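# Balance a bar level on the ridge of a stand

## Task

Place the bar across the ridge at the top of the stand so that it sits very level there with nothing holding it, and keeps doing so; if a gripper is still what keeps it there at the end, the goal is not met.

## Robot and tools

Robot: two FANUC CRX arms, each fitted with a Robotiq 140 mm two-finger gripper. They are named left_arm and right_arm; these are labels only, not image sides. In the shared scene frame the origin is on the table top between the arms, +z is up, +x points out across the table, and left_arm stands on the +y side. Base positions: left_arm (+0.055, +0.424, 0) m, right_arm (-0.058, -0.313, 0) m, both almost unrotated. A loose object may occasionally get a brief shove from outside.

Gripper geometry: the fingers extend along the gripper's +z axis and close along its y axis. The reported end_effector_position is the spot between the pads when closed. Closed fingertips stick out about 33 mm past it, fully open ones about 9 mm. Closing also moves the tips roughly 24 mm further from the arm, so keep that clearance above any surface.

The row: every command that moves the robot uses one row of exactly 20 numbers covering both arms, even if one arm stays still. Order: left x, y, z, qw, qx, qy, qz, left gripper position, force_limit, speed, then the same ten for the right arm. x, y, z are an absolute target for that gripper's end_effector_position in metres in the scene frame; the quaternion (w first) is an absolute target orientation in the same frame. The three gripper numbers each lie in [-1, 1]. Position: +1 fully open (140 mm), pads touch near -0.8, -1 closes until blocked. force_limit: about 14 N at -1, 60 N at 0, 107 N at +1. speed: about 30 mm/s at -1, 140 at 0, 250 at +1. To hold an arm still, resend its last reported whole pose and its current gripper numbers; a 0 in the gripper slots is a real command. Keep sending the same target quaternion to hold orientation, since the reported one drifts.

Tools:
- execute_actions: argument actions, a list with zero or one item, plus optional pictures (boolean). An empty list just reports state. An action {"rows": [...], "steps": n} has 1 to 15 rows and n up to 15 control steps of 1/30 s (default 15); each row is one step and the last repeats. A wait item {"steps": n} with no rows runs up to 300 steps counted from the previous result, including your thinking time. A refused call sends nothing.
- move: target is one 20-number row; speed is each arm's top path speed in m/s, 0.002 to 0.5 (default 0.25), with rotation capped at twice that in rad/s. Grippers travel in straight lines to their targets, all finishing together in 0.5 to 10 s (cut short at 10 s). Finger settings are applied at the start. Paths ignore obstacles and the other arm, and the gripper may lag, wander or overshoot the speed, most when the arm is nearly straight.
- wait: seconds, 0 to 10; nothing new is sent.
- zoom_image: camera (cam_high, cam_low, cam_left_wrist, cam_right_wrist) and region [x0, y0, x1, y1] in that camera's pixels, origin top-left, at most 504 by 504. Image sizes: cam_high and cam_low 672x504, wrist cameras 504x504.
- show_instructions: shows the reference pictures for the scene.
- read_manual: section "licences" returns licence texts.
- finished_scene: scene number; ends and grades the current scene, irreversible. Replying without any tool call also ends things.

Motion limits: a target more than 0.6 m from the arm's last reported position along any gripper axis is refused. Each step the commanded pose is clipped to within 70 mm and 16 degrees of the measured pose; after an action the arm only continues to that last clipped pose, so check the result and send the remainder. When position and orientation cannot both be reached, position wins. Reported hand positions can be off, especially at long reach.

Gripping: send -1 and confirm object_status 2. Codes: 0 moving, 1 stopped while opening, 2 stopped while closing, 3 reached request or pads met. Stopped fingers stay until the position number changes by at least 0.01. To squeeze harder, raise force_limit and change -1 to -0.98 or back. position_measured is in counts: 3 fully open, 230 pads together.

Result lines: the state line gives each gripper's pose as left_arm: … | right_arm: …. A move adds a "move:" line with the ending (done, off_target, moving, held, fault) and distances from targets; limits=paced means a pose was clipped, limits=held means a check blocked some steps and the arm may then surge past speed. HELD marks steps whose command was not sent; "pose unreachable" means the clearance check altered or blocked an arm. A "Hand target" line shows where the controller is currently driving each gripper. MOTOR HOT warns of heating from holding loads; OVER-TEMPERATURE FAULT means brakes are on until cooled.

Avoid: contact torque at a joint's load limit (145 N m for the three big joints, 36.4 for the wrist joints, held weight included) or 150 N of external force stops that arm for 10 s. The arms are stiff, so aiming even slightly beyond a firm contact can trigger this; faster approaches hit harder. Do not let the arms collide, do not drop, slam or shove the bar, and do not knock anything off the table. Release gently and confirm in the cameras that the bar stays level unassisted before finishing.

Each tool is called after ">>>" as a command line: name --argument value for each argument, lists and objects as JSON in quotes; but a table of rows of numbers goes row by row, as --pt "numbers of a row", without its own name.

Reference images:

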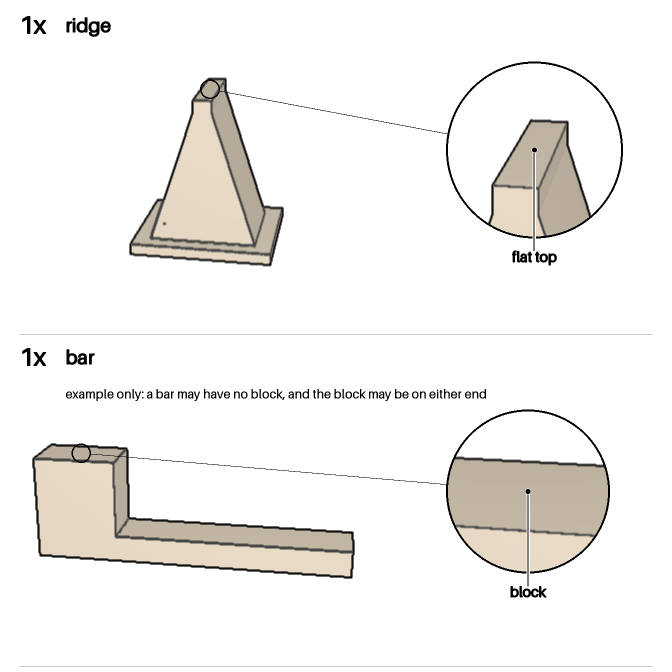

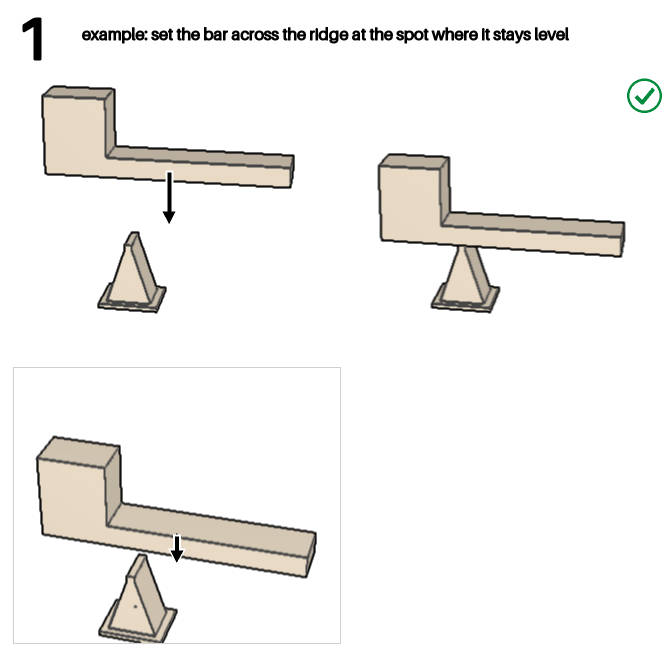

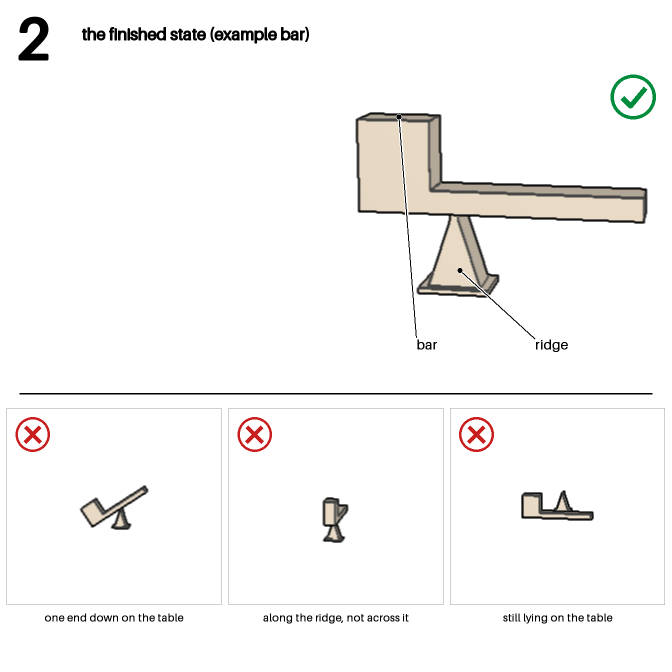

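## Session

>>> execute_actions --actions '[]'

Scene clock: 0.00 s of 4100.00 s.
left_arm: end_effector_position=(+0.5771, -0.2059, +0.2707) position_measured=3 object_status=3 end_effector_quat_wxyz=(-0.031, +0.883, -0.037, +0.467) | right_arm: end_effector_position=(+0.2704, -0.6691, +0.2370) position_measured=3 object_status=3 end_effector_quat_wxyz=(-0.090, -0.488, +0.868, +0.009)
Joint positions: left_arm=[-1.117  0.602  0.716 -0.898 -1.282  2.681] | right_arm=[-0.465  0.153  0.106  0.137 -1.642 -0.094]
Joint velocities: left_arm=[-0.    -0.    -0.     0.001  0.     0.001] | right_arm=[ 0.002 -0.     0.     0.    -0.     0.   ]
Hand target (left_arm): +0.577, -0.206, +0.271; -0.031, +0.883, -0.037, +0.467
Hand target (right_arm): +0.270, -0.669, +0.237; -0.090, -0.488, +0.868, +0.009

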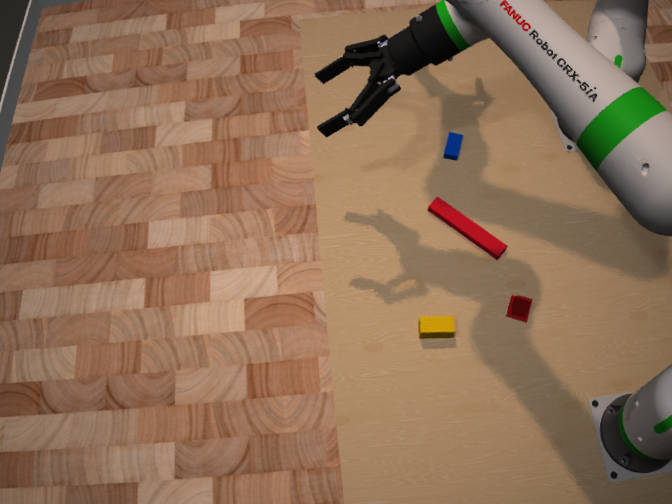

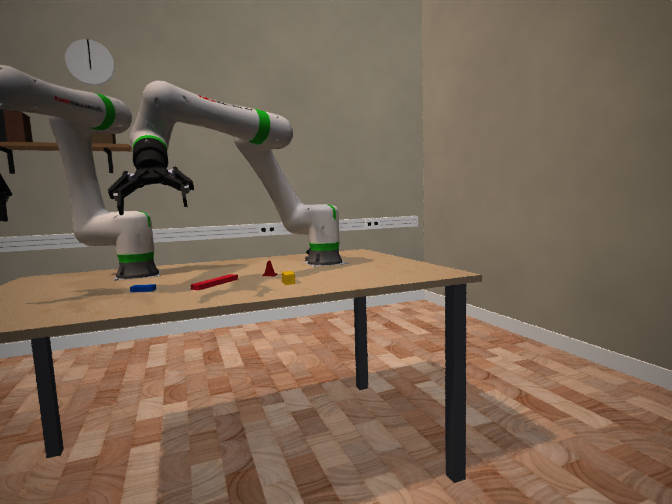

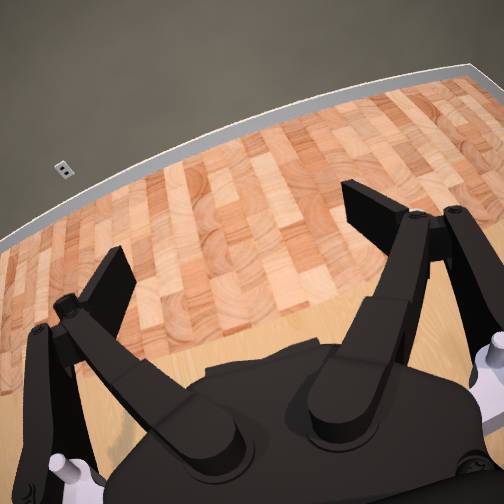

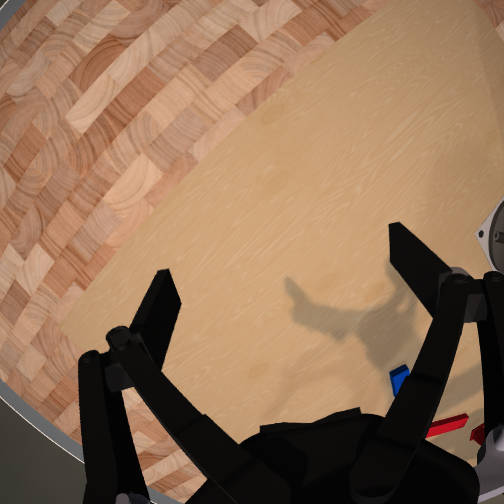

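>>> zoom_image --camera "cam_high" --region '[400, 180, 560, 350]'

>>> zoom_image --camera "cam_low" --region '[170, 240, 310, 310]'

>>> move --target '[0.36,0.0,0.2,0,1,0,0,0.3,0,0,0.2704,-0.6691,0.237,-0.09,-0.488,0.868,0.009,1,0,0]'

Region (400, 180, 560, 350) of cam_high's 672x504 image, scaled by 2.965, with more detail than that image has; it fills the left 474 columns of this view, and the rest is white.

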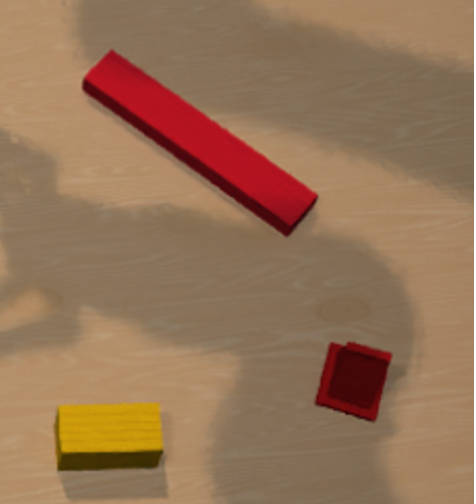

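Region (170, 240, 310, 310) of cam_low's 672x504 image, scaled by 3.600, with more detail than that image has.

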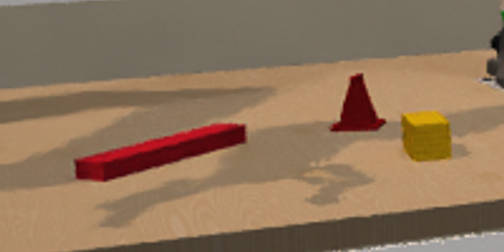

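Scene clock: 5.13 s of 4100.00 s.
left_arm: end_effector_position=(+0.3601, +0.0001, +0.1989) position_measured=91 object_status=3 end_effector_quat_wxyz=(-0.001, +1.000, -0.001, -0.000) | right_arm: end_effector_position=(+0.2704, -0.6691, +0.2370) position_measured=3 object_status=3 end_effector_quat_wxyz=(-0.090, -0.488, +0.868, +0.009)
Joint positions: left_arm=[-0.705  0.189  0.114 -0.001 -1.497  2.265] | right_arm=[-0.464  0.152  0.105  0.138 -1.641 -0.093]
Joint velocities: left_arm=[ 0.001 -0.002 -0.001  0.001 -0.    -0.002] | right_arm=[-0.001  0.    -0.     0.     0.    -0.   ]
Hand target (left_arm): +0.360, +0.000, +0.199; -0.001, +1.000, -0.001, -0.000
Hand target (right_arm): +0.270, -0.669, +0.237; -0.090, -0.488, +0.868, +0.009
Off the commanded pose (left_arm): 0.001 m, 0 deg.
Off the commanded pose (right_arm): 0.000 m, 0 deg.
move: done

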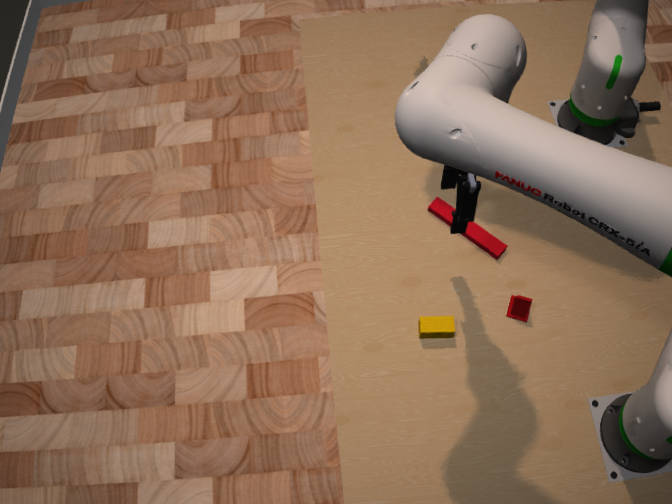

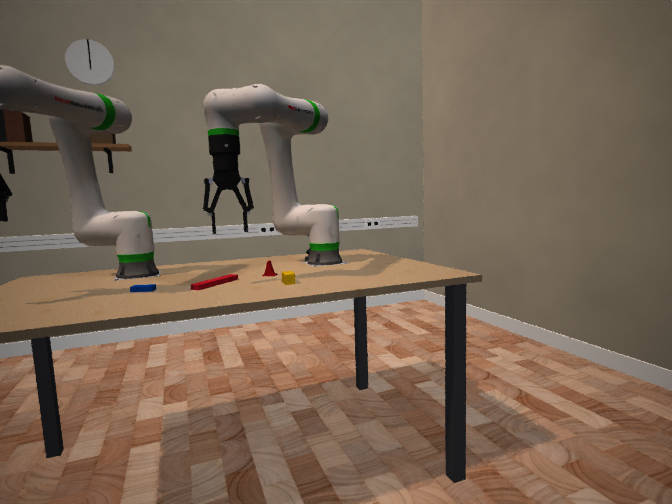

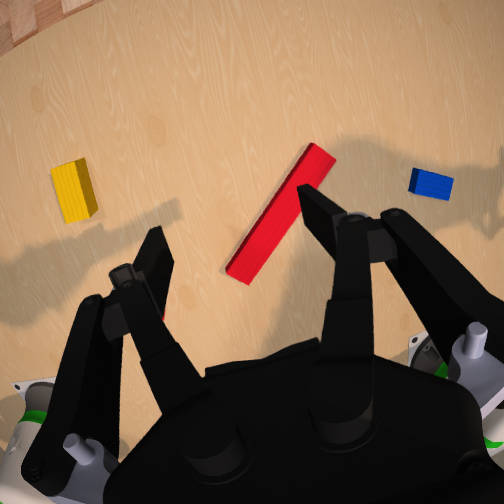

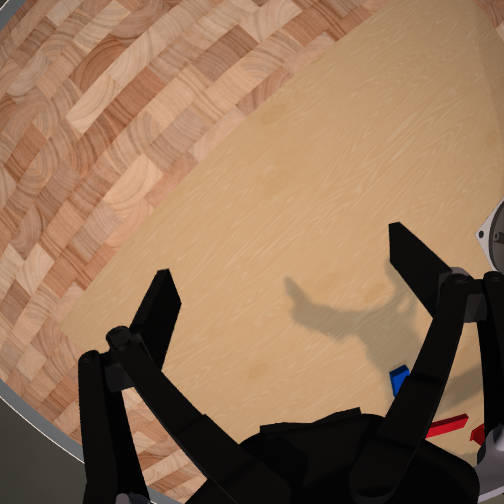

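>>> move --target '[0.30,-0.04,0.09,0,0.9455,-0.3256,0,0.3,0,0,0.2704,-0.6691,0.237,-0.09,-0.488,0.868,0.009,1,0,0]'

Scene clock: 12.77 s of 4100.00 s.
left_arm: end_effector_position=(+0.3002, -0.0401, +0.0900) position_measured=91 object_status=3 end_effector_quat_wxyz=(+0.000, +0.945, -0.326, +0.000) | right_arm: end_effector_position=(+0.2704, -0.6691, +0.2370) position_measured=3 object_status=3 end_effector_quat_wxyz=(-0.090, -0.488, +0.868, +0.009)
Joint positions: left_arm=[-0.843  0.246 -0.076  0.    -1.249  1.742] | right_arm=[-0.464  0.152  0.105  0.138 -1.641 -0.093]
Joint velocities: left_arm=[-0.     0.002 -0.001 -0.     0.001 -0.002] | right_arm=[0.    0.    0.    0.001 0.    0.001]
Hand target (left_arm): +0.300, -0.040, +0.090; +0.000, +0.945, -0.326, +0.000
Hand target (right_arm): +0.270, -0.669, +0.237; -0.090, -0.488, +0.868, +0.009
Off the commanded pose (left_arm): 0.000 m, 0 deg.
Off the commanded pose (right_arm): 0.000 m, 0 deg.
After step 90, 2.90 s passed at rest.
move: done

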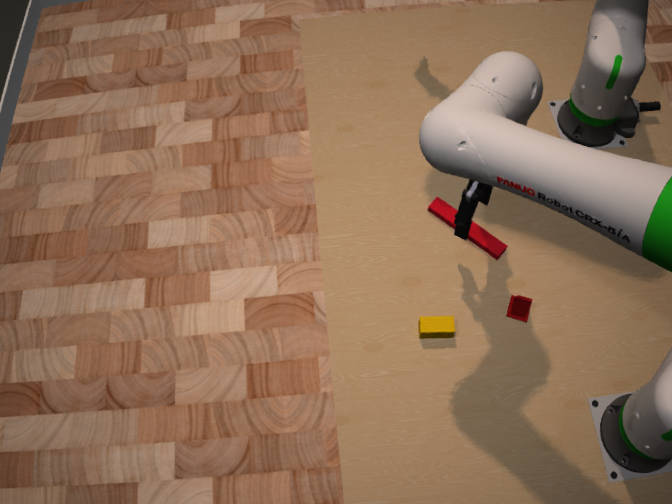

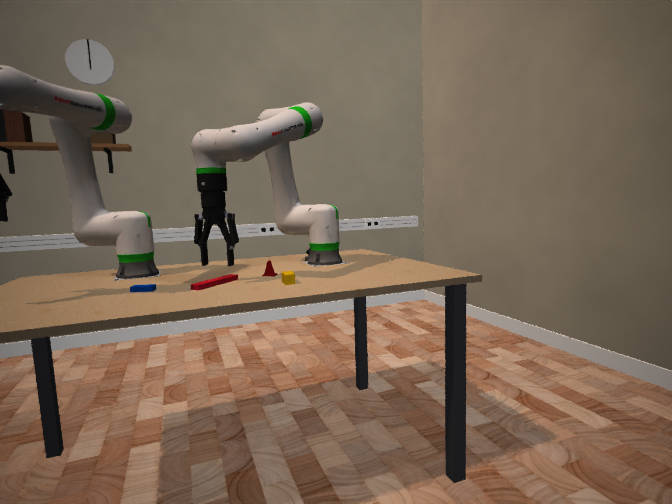

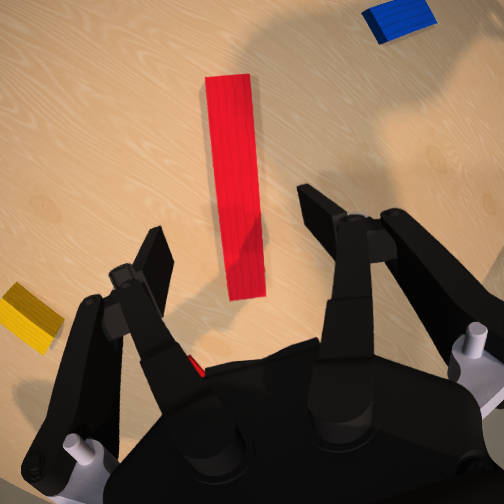

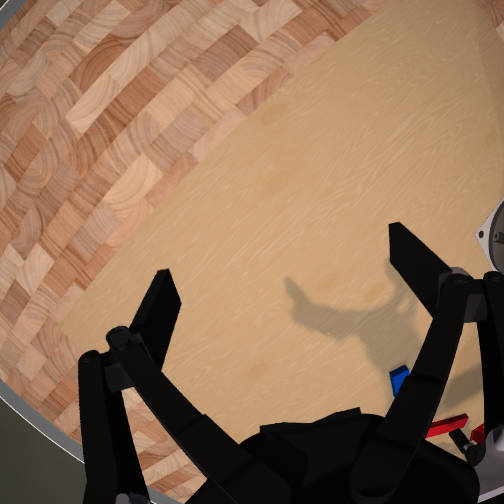

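>>> move --target '[0.30,-0.04,0.042,0,0.927,-0.3746,0,0.0,0,0,0.2704,-0.6691,0.237,-0.09,-0.488,0.868,0.009,1,0,0]' --speed 0.1

Scene clock: 16.80 s of 4100.00 s.
left_arm: end_effector_position=(+0.3001, -0.0401, +0.0420) position_measured=129 object_status=3 end_effector_quat_wxyz=(-0.000, +0.927, -0.375, +0.000) | right_arm: end_effector_position=(+0.2704, -0.6691, +0.2370) position_measured=3 object_status=3 end_effector_quat_wxyz=(-0.090, -0.488, +0.868, +0.009)
Joint positions: left_arm=[-0.843  0.289 -0.141 -0.    -1.14   1.637] | right_arm=[-0.464  0.152  0.105  0.138 -1.641 -0.093]
Joint velocities: left_arm=[ 0.001  0.002 -0.001  0.     0.001 -0.002] | right_arm=[ 0.001 -0.001  0.    -0.    -0.001  0.   ]
Hand target (left_arm): +0.300, -0.040, +0.042; +0.000, +0.927, -0.375, -0.000
Hand target (right_arm): +0.270, -0.669, +0.237; -0.090, -0.488, +0.868, +0.009
Off the commanded pose (left_arm): 0.000 m, 0 deg.
Off the commanded pose (right_arm): 0.000 m, 0 deg.
After step 90, 0.17 s passed at rest.
move: done

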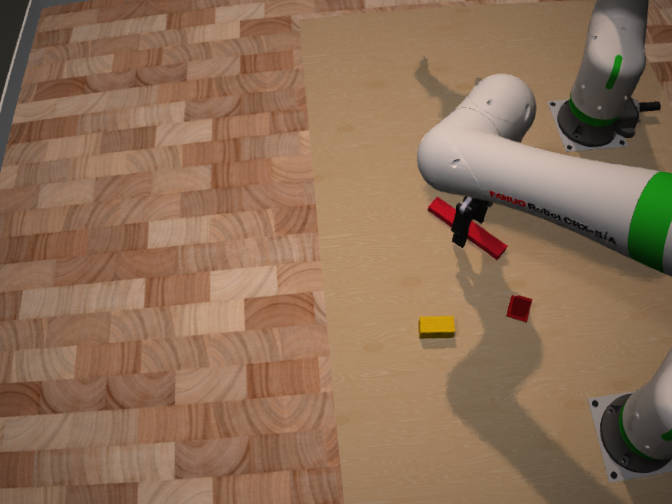

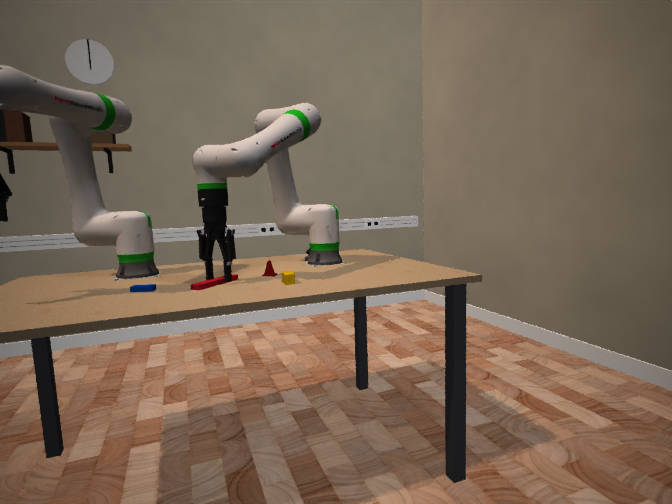

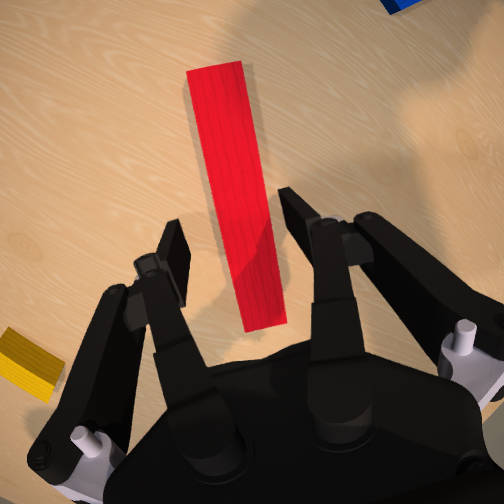

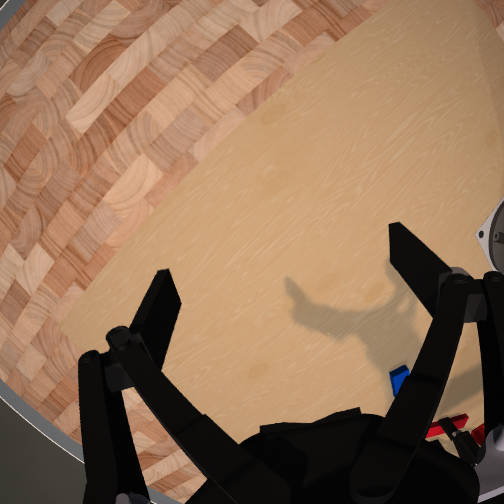

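>>> move --target '[0.295,-0.046,0.039,0,0.927,-0.3746,0,-1,0,-0.5,0.2704,-0.6691,0.237,-0.09,-0.488,0.868,0.009,1,0,0]' --speed 0.1

>>> move --target '[0.295,-0.03,0.13,0,0.927,-0.3746,0,-1,0,-0.5,0.2704,-0.6691,0.237,-0.09,-0.488,0.868,0.009,1,0,0]' --speed 0.12

>>> zoom_image --camera "cam_low" --region '[170, 220, 310, 310]'

>>> zoom_image --camera "cam_high" --region '[480, 270, 560, 340]'

Scene clock: 20.40 s of 4100.00 s.
left_arm: end_effector_position=(+0.2951, -0.0461, +0.0393) position_measured=185 object_status=2 end_effector_quat_wxyz=(+0.000, +0.927, -0.375, +0.000) | right_arm: end_effector_position=(+0.2704, -0.6691, +0.2370) position_measured=3 object_status=3 end_effector_quat_wxyz=(-0.090, -0.488, +0.868, +0.009)
Joint positions: left_arm=[-0.858  0.299 -0.136  0.    -1.136  1.652] | right_arm=[-0.464  0.152  0.105  0.138 -1.641 -0.093]
Joint velocities: left_arm=[-0.002  0.006  0.    -0.     0.004 -0.001] | right_arm=[-0.002  0.    -0.    -0.    -0.001 -0.001]
Hand target (left_arm): +0.295, -0.046, +0.039; +0.000, +0.927, -0.375, +0.000
Hand target (right_arm): +0.270, -0.669, +0.237; -0.090, -0.488, +0.868, +0.009
Off the commanded pose (left_arm): 0.000 m, 0 deg.
Off the commanded pose (right_arm): 0.000 m, 0 deg.
move: done

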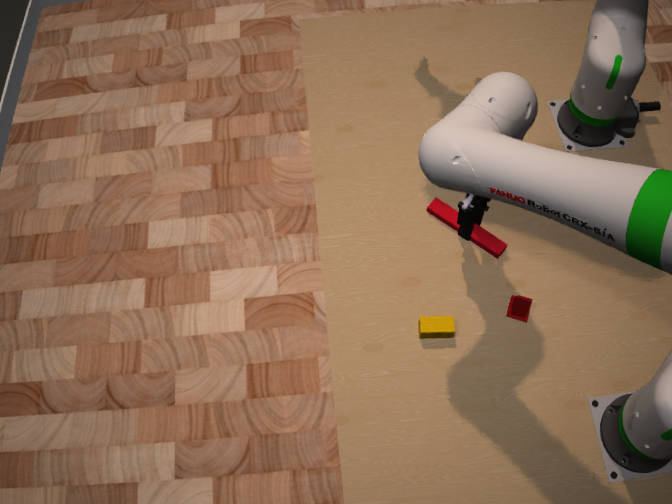

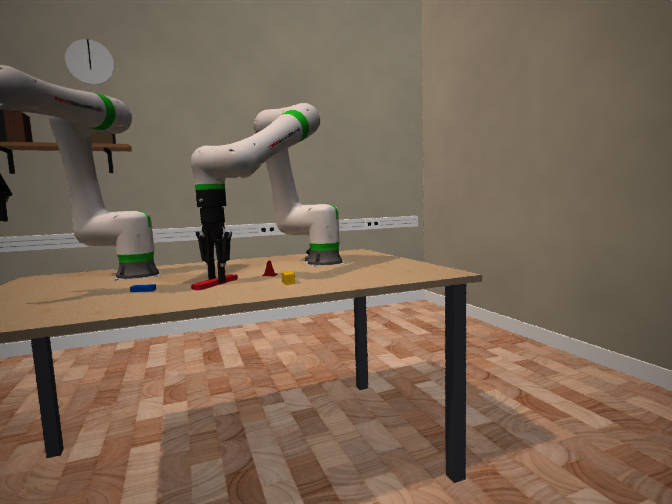

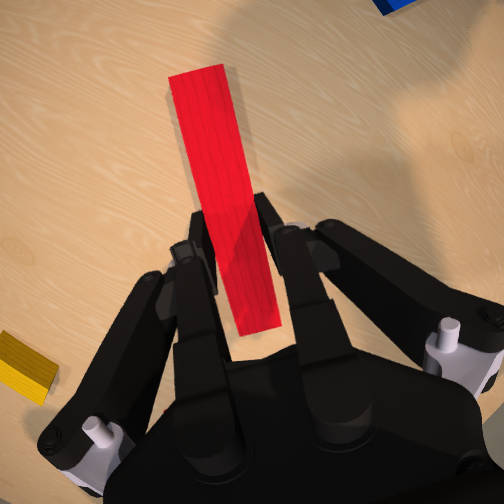

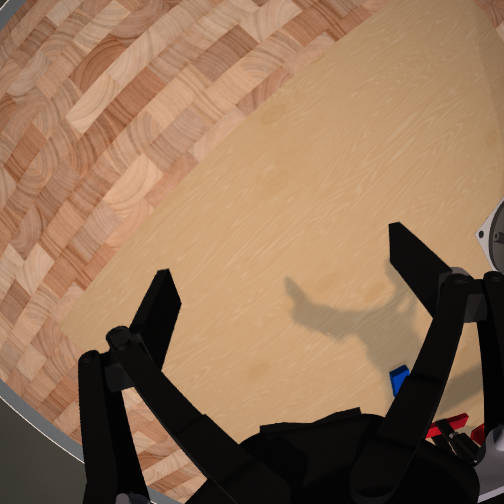

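Scene clock: 21.53 s of 4100.00 s.
left_arm: end_effector_position=(+0.2949, -0.0298, +0.1299) position_measured=185 object_status=2 end_effector_quat_wxyz=(-0.000, +0.927, -0.375, -0.000) | right_arm: end_effector_position=(+0.2704, -0.6691, +0.2370) position_measured=3 object_status=3 end_effector_quat_wxyz=(-0.090, -0.488, +0.868, +0.009)
Joint positions: left_arm=[-0.837  0.191 -0.046 -0.    -1.334  1.632] | right_arm=[-0.464  0.152  0.105  0.138 -1.641 -0.093]
Joint velocities: left_arm=[ 0.    -0.001  0.001  0.    -0.002 -0.002] | right_arm=[ 0.    -0.     0.     0.     0.001 -0.001]
Hand target (left_arm): +0.295, -0.030, +0.130; -0.000, +0.927, -0.375, +0.000
Hand target (right_arm): +0.270, -0.669, +0.237; -0.090, -0.488, +0.868, +0.009
Off the commanded pose (left_arm): 0.000 m, 0 deg.
Off the commanded pose (right_arm): 0.000 m, 0 deg.
move: done

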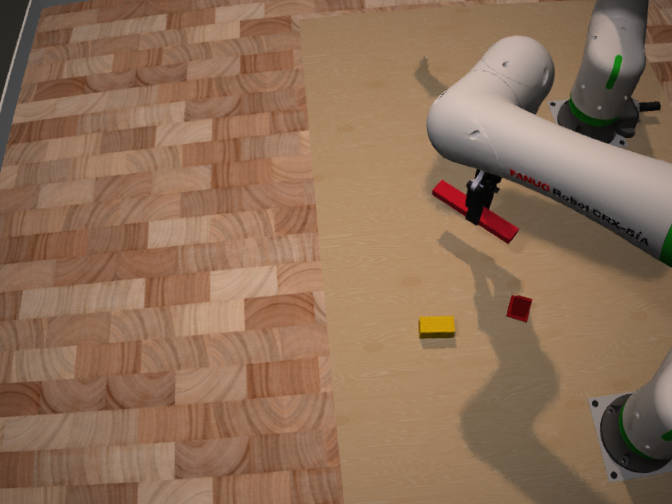

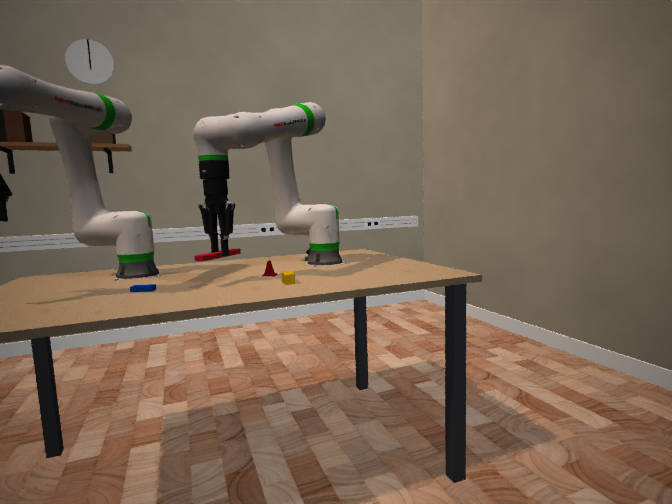

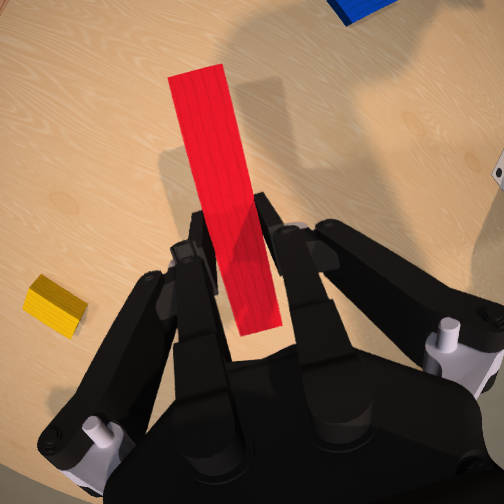

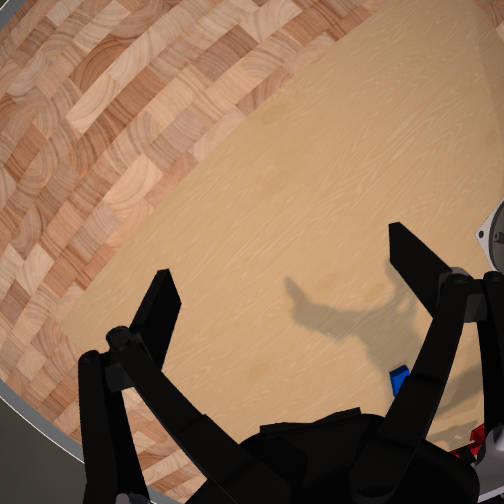

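Region (170, 220, 310, 310) of cam_low's 672x504 image, scaled by 3.600, with more detail than that image has; it fills the top 324 rows of this view, and the rest is white.

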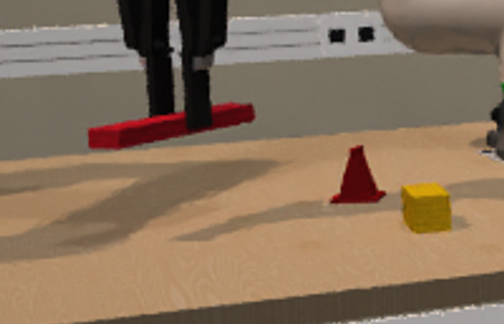

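Region (480, 270, 560, 340) of cam_high's 672x504 image, scaled by 6.300, with more detail than that image has; it fills the top 441 rows of this view, and the rest is white.

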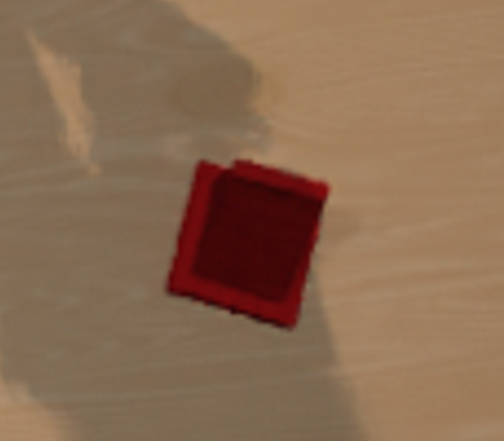

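>>> move --target '[0.21,0.135,0.125,0,0.559,-0.829,0,-1,0,-0.5,0.2704,-0.6691,0.237,-0.09,-0.488,0.868,0.009,1,0,0]' --speed 0.2

>>> zoom_image --camera "cam_low" --region '[210, 220, 330, 290]'

Scene clock: 29.27 s of 4100.00 s.
left_arm: end_effector_position=(+0.2103, +0.1352, +0.1245) position_measured=185 object_status=2 end_effector_quat_wxyz=(+0.000, -0.559, +0.829, +0.000) | right_arm: end_effector_position=(+0.2704, -0.6691, +0.2370) position_measured=3 object_status=3 end_effector_quat_wxyz=(-0.090, -0.488, +0.868, +0.009)
Joint positions: left_arm=[-0.678 -0.293 -0.52  -0.    -1.345  0.286] | right_arm=[-0.464  0.152  0.105  0.138 -1.641 -0.093]
Joint velocities: left_arm=[ 0.002 -0.001 -0.002  0.003  0.    -0.005] | right_arm=[-0.002 -0.001 -0.    -0.     0.    -0.001]
Hand target (left_arm): +0.210, +0.135, +0.124; +0.000, -0.559, +0.829, +0.000
Hand target (right_arm): +0.270, -0.669, +0.237; -0.090, -0.488, +0.868, +0.009
Off the commanded pose (left_arm): 0.001 m, 0 deg.
Off the commanded pose (right_arm): 0.000 m, 0 deg.
After step 90, 1.37 s passed at rest.
move: done

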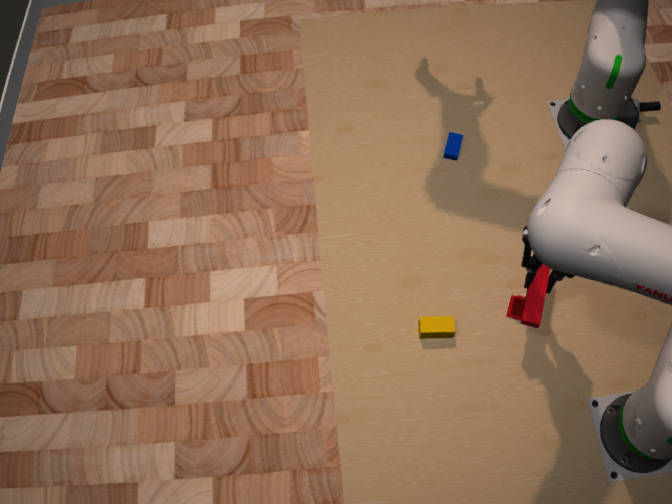

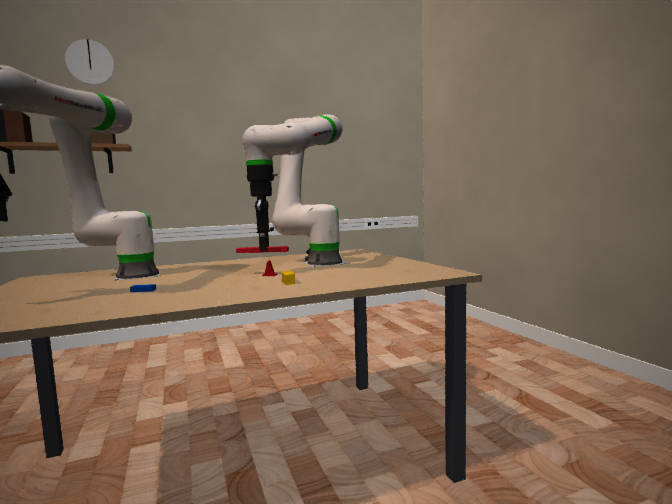

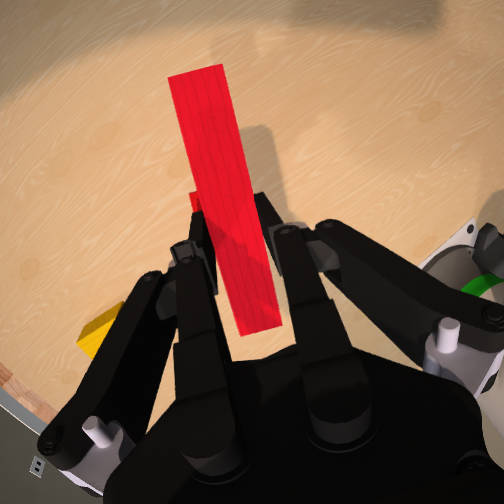

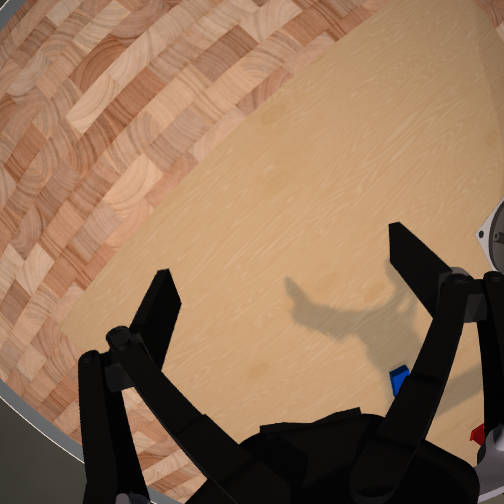

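Region (210, 220, 330, 290) of cam_low's 672x504 image, scaled by 4.200, with more detail than that image has; it fills the top 294 rows of this view, and the rest is white.

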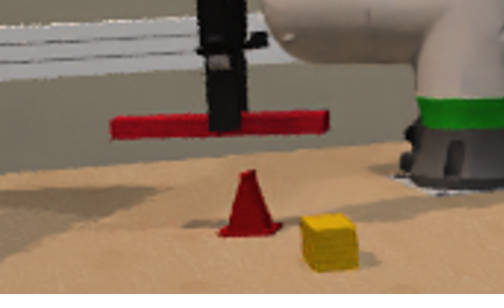

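>>> move --target '[0.227,0.156,0.107,0,0.559,-0.829,0,-1,0,-0.5,0.2704,-0.6691,0.237,-0.09,-0.488,0.868,0.009,1,0,0]' --speed 0.06

>>> zoom_image --camera "cam_low" --region '[230, 235, 310, 285]'

>>> zoom_image --camera "cam_high" --region '[480, 250, 580, 350]'

Scene clock: 34.87 s of 4100.00 s.
left_arm: end_effector_position=(+0.2271, +0.1560, +0.1069) position_measured=185 object_status=2 end_effector_quat_wxyz=(+0.000, -0.559, +0.829, +0.000) | right_arm: end_effector_position=(+0.2704, -0.6691, +0.2370) position_measured=3 object_status=3 end_effector_quat_wxyz=(-0.090, -0.488, +0.868, +0.009)
Joint positions: left_arm=[-0.588 -0.31  -0.573 -0.001 -1.308  0.195] | right_arm=[-0.464  0.152  0.105  0.138 -1.641 -0.093]
Joint velocities: left_arm=[ 0.002  0.    -0.001  0.     0.001 -0.005] | right_arm=[ 0.    -0.001 -0.     0.     0.    -0.001]
Hand target (left_arm): +0.227, +0.156, +0.107; +0.000, -0.559, +0.829, +0.000
Hand target (right_arm): +0.270, -0.669, +0.237; -0.090, -0.488, +0.868, +0.009
Off the commanded pose (left_arm): 0.000 m, 0 deg.
Off the commanded pose (right_arm): 0.000 m, 0 deg.
After step 90, 1.73 s passed at rest.
move: done

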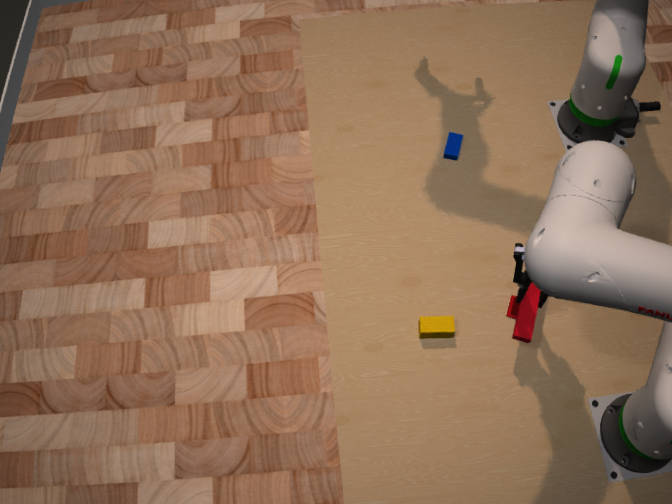

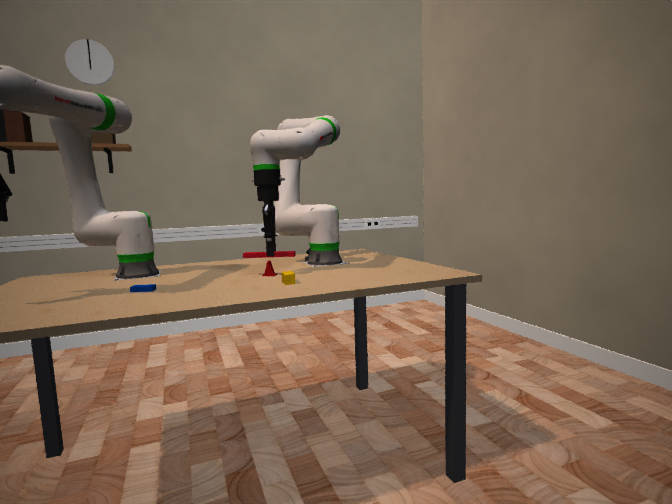

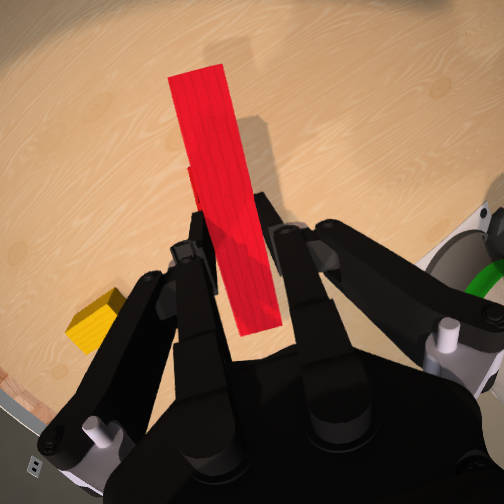

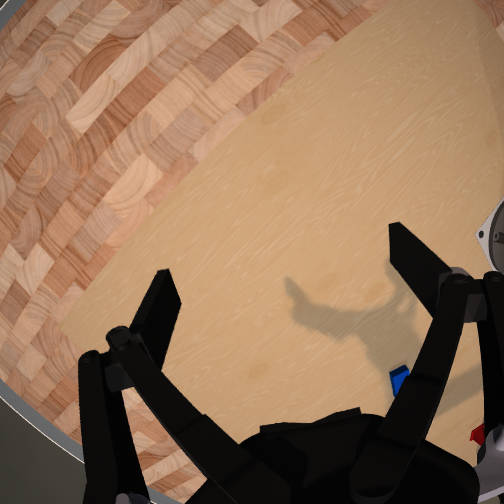

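Region (230, 235, 310, 285) of cam_low's 672x504 image, scaled by 6.300, with more detail than that image has; it fills the top 315 rows of this view, and the rest is white.

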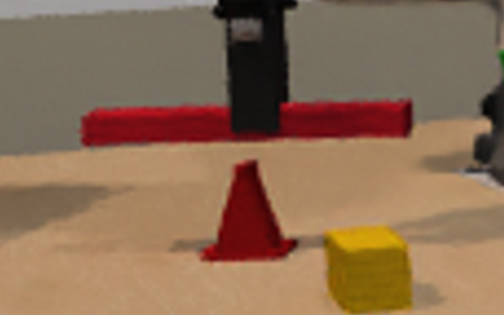

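Region (480, 250, 580, 350) of cam_high's 672x504 image, scaled by 5.040, with more detail than that image has.

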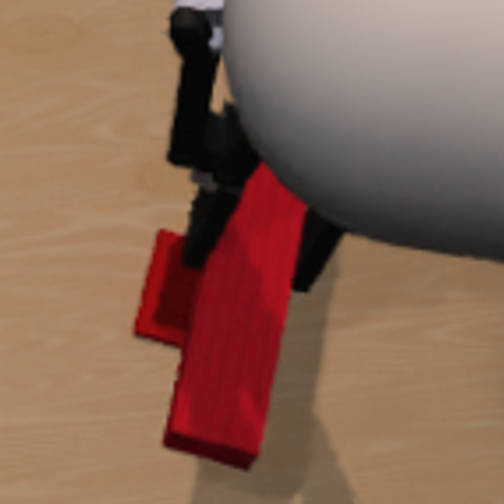

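>>> move --target '[0.2295,0.154,0.099,0,0.559,-0.829,0,-0.98,-0.8,-0.5,0.2704,-0.6691,0.237,-0.09,-0.488,0.868,0.009,1,0,0]' --speed 0.015

>>> zoom_image --camera "cam_low" --region '[230, 235, 310, 285]'

Scene clock: 37.53 s of 4100.00 s.
left_arm: end_effector_position=(+0.2295, +0.1540, +0.0990) position_measured=185 object_status=2 end_effector_quat_wxyz=(-0.000, -0.559, +0.829, -0.000) | right_arm: end_effector_position=(+0.2704, -0.6691, +0.2370) position_measured=3 object_status=3 end_effector_quat_wxyz=(-0.090, -0.488, +0.868, +0.009)
Joint positions: left_arm=[-0.589 -0.295 -0.582  0.    -1.284  0.196] | right_arm=[-0.464  0.152  0.105  0.138 -1.641 -0.093]
Joint velocities: left_arm=[-0.     0.002 -0.    -0.002  0.002  0.001] | right_arm=[-0.001  0.001  0.    -0.     0.    -0.   ]
Hand target (left_arm): +0.230, +0.154, +0.099; -0.000, -0.559, +0.829, -0.000
Hand target (right_arm): +0.270, -0.669, +0.237; -0.090, -0.488, +0.868, +0.009
Off the commanded pose (left_arm): 0.000 m, 0 deg.
Off the commanded pose (right_arm): 0.000 m, 0 deg.
move: done

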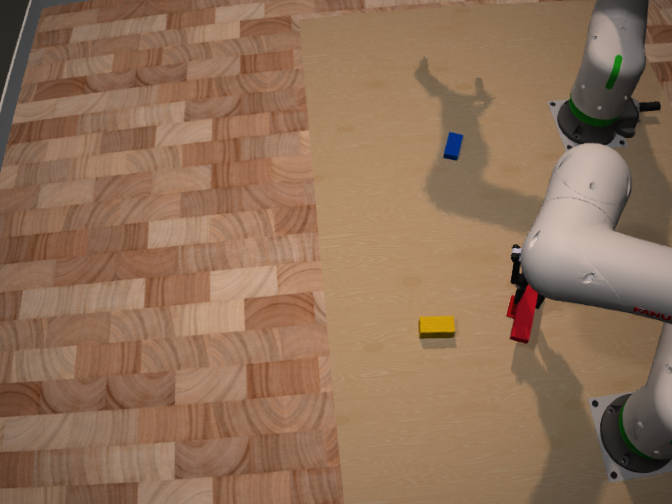

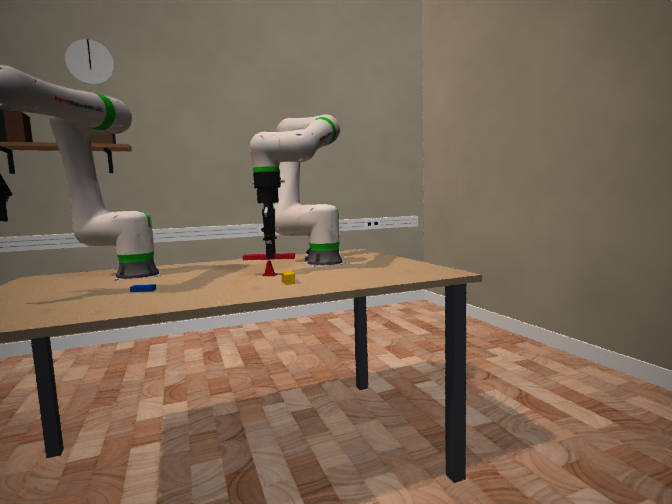

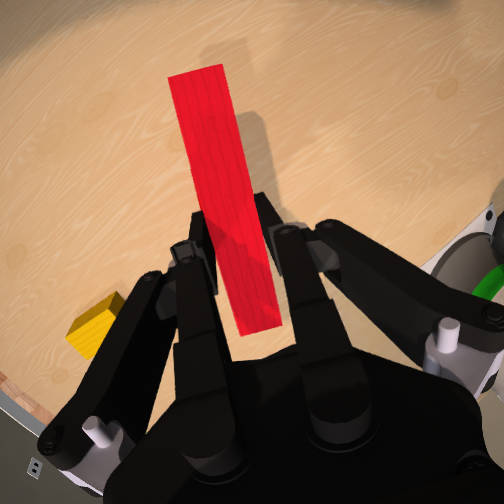

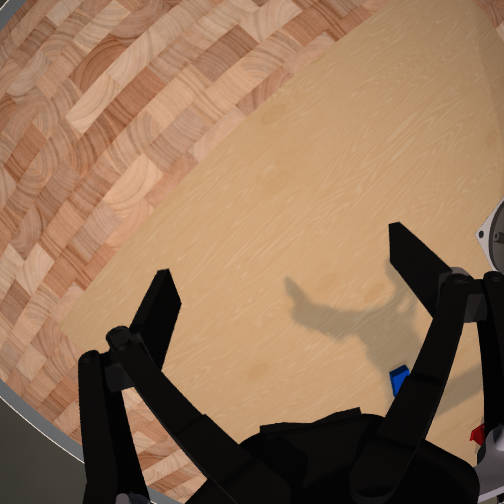

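Region (230, 235, 310, 285) of cam_low's 672x504 image, scaled by 6.300, with more detail than that image has; it fills the top 315 rows of this view, and the rest is white.

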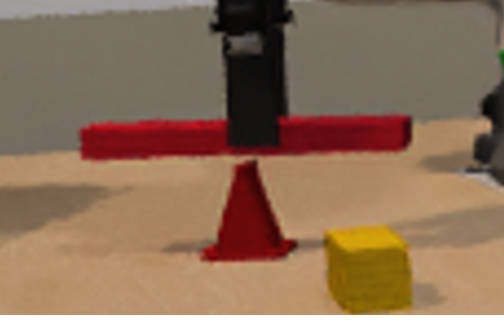

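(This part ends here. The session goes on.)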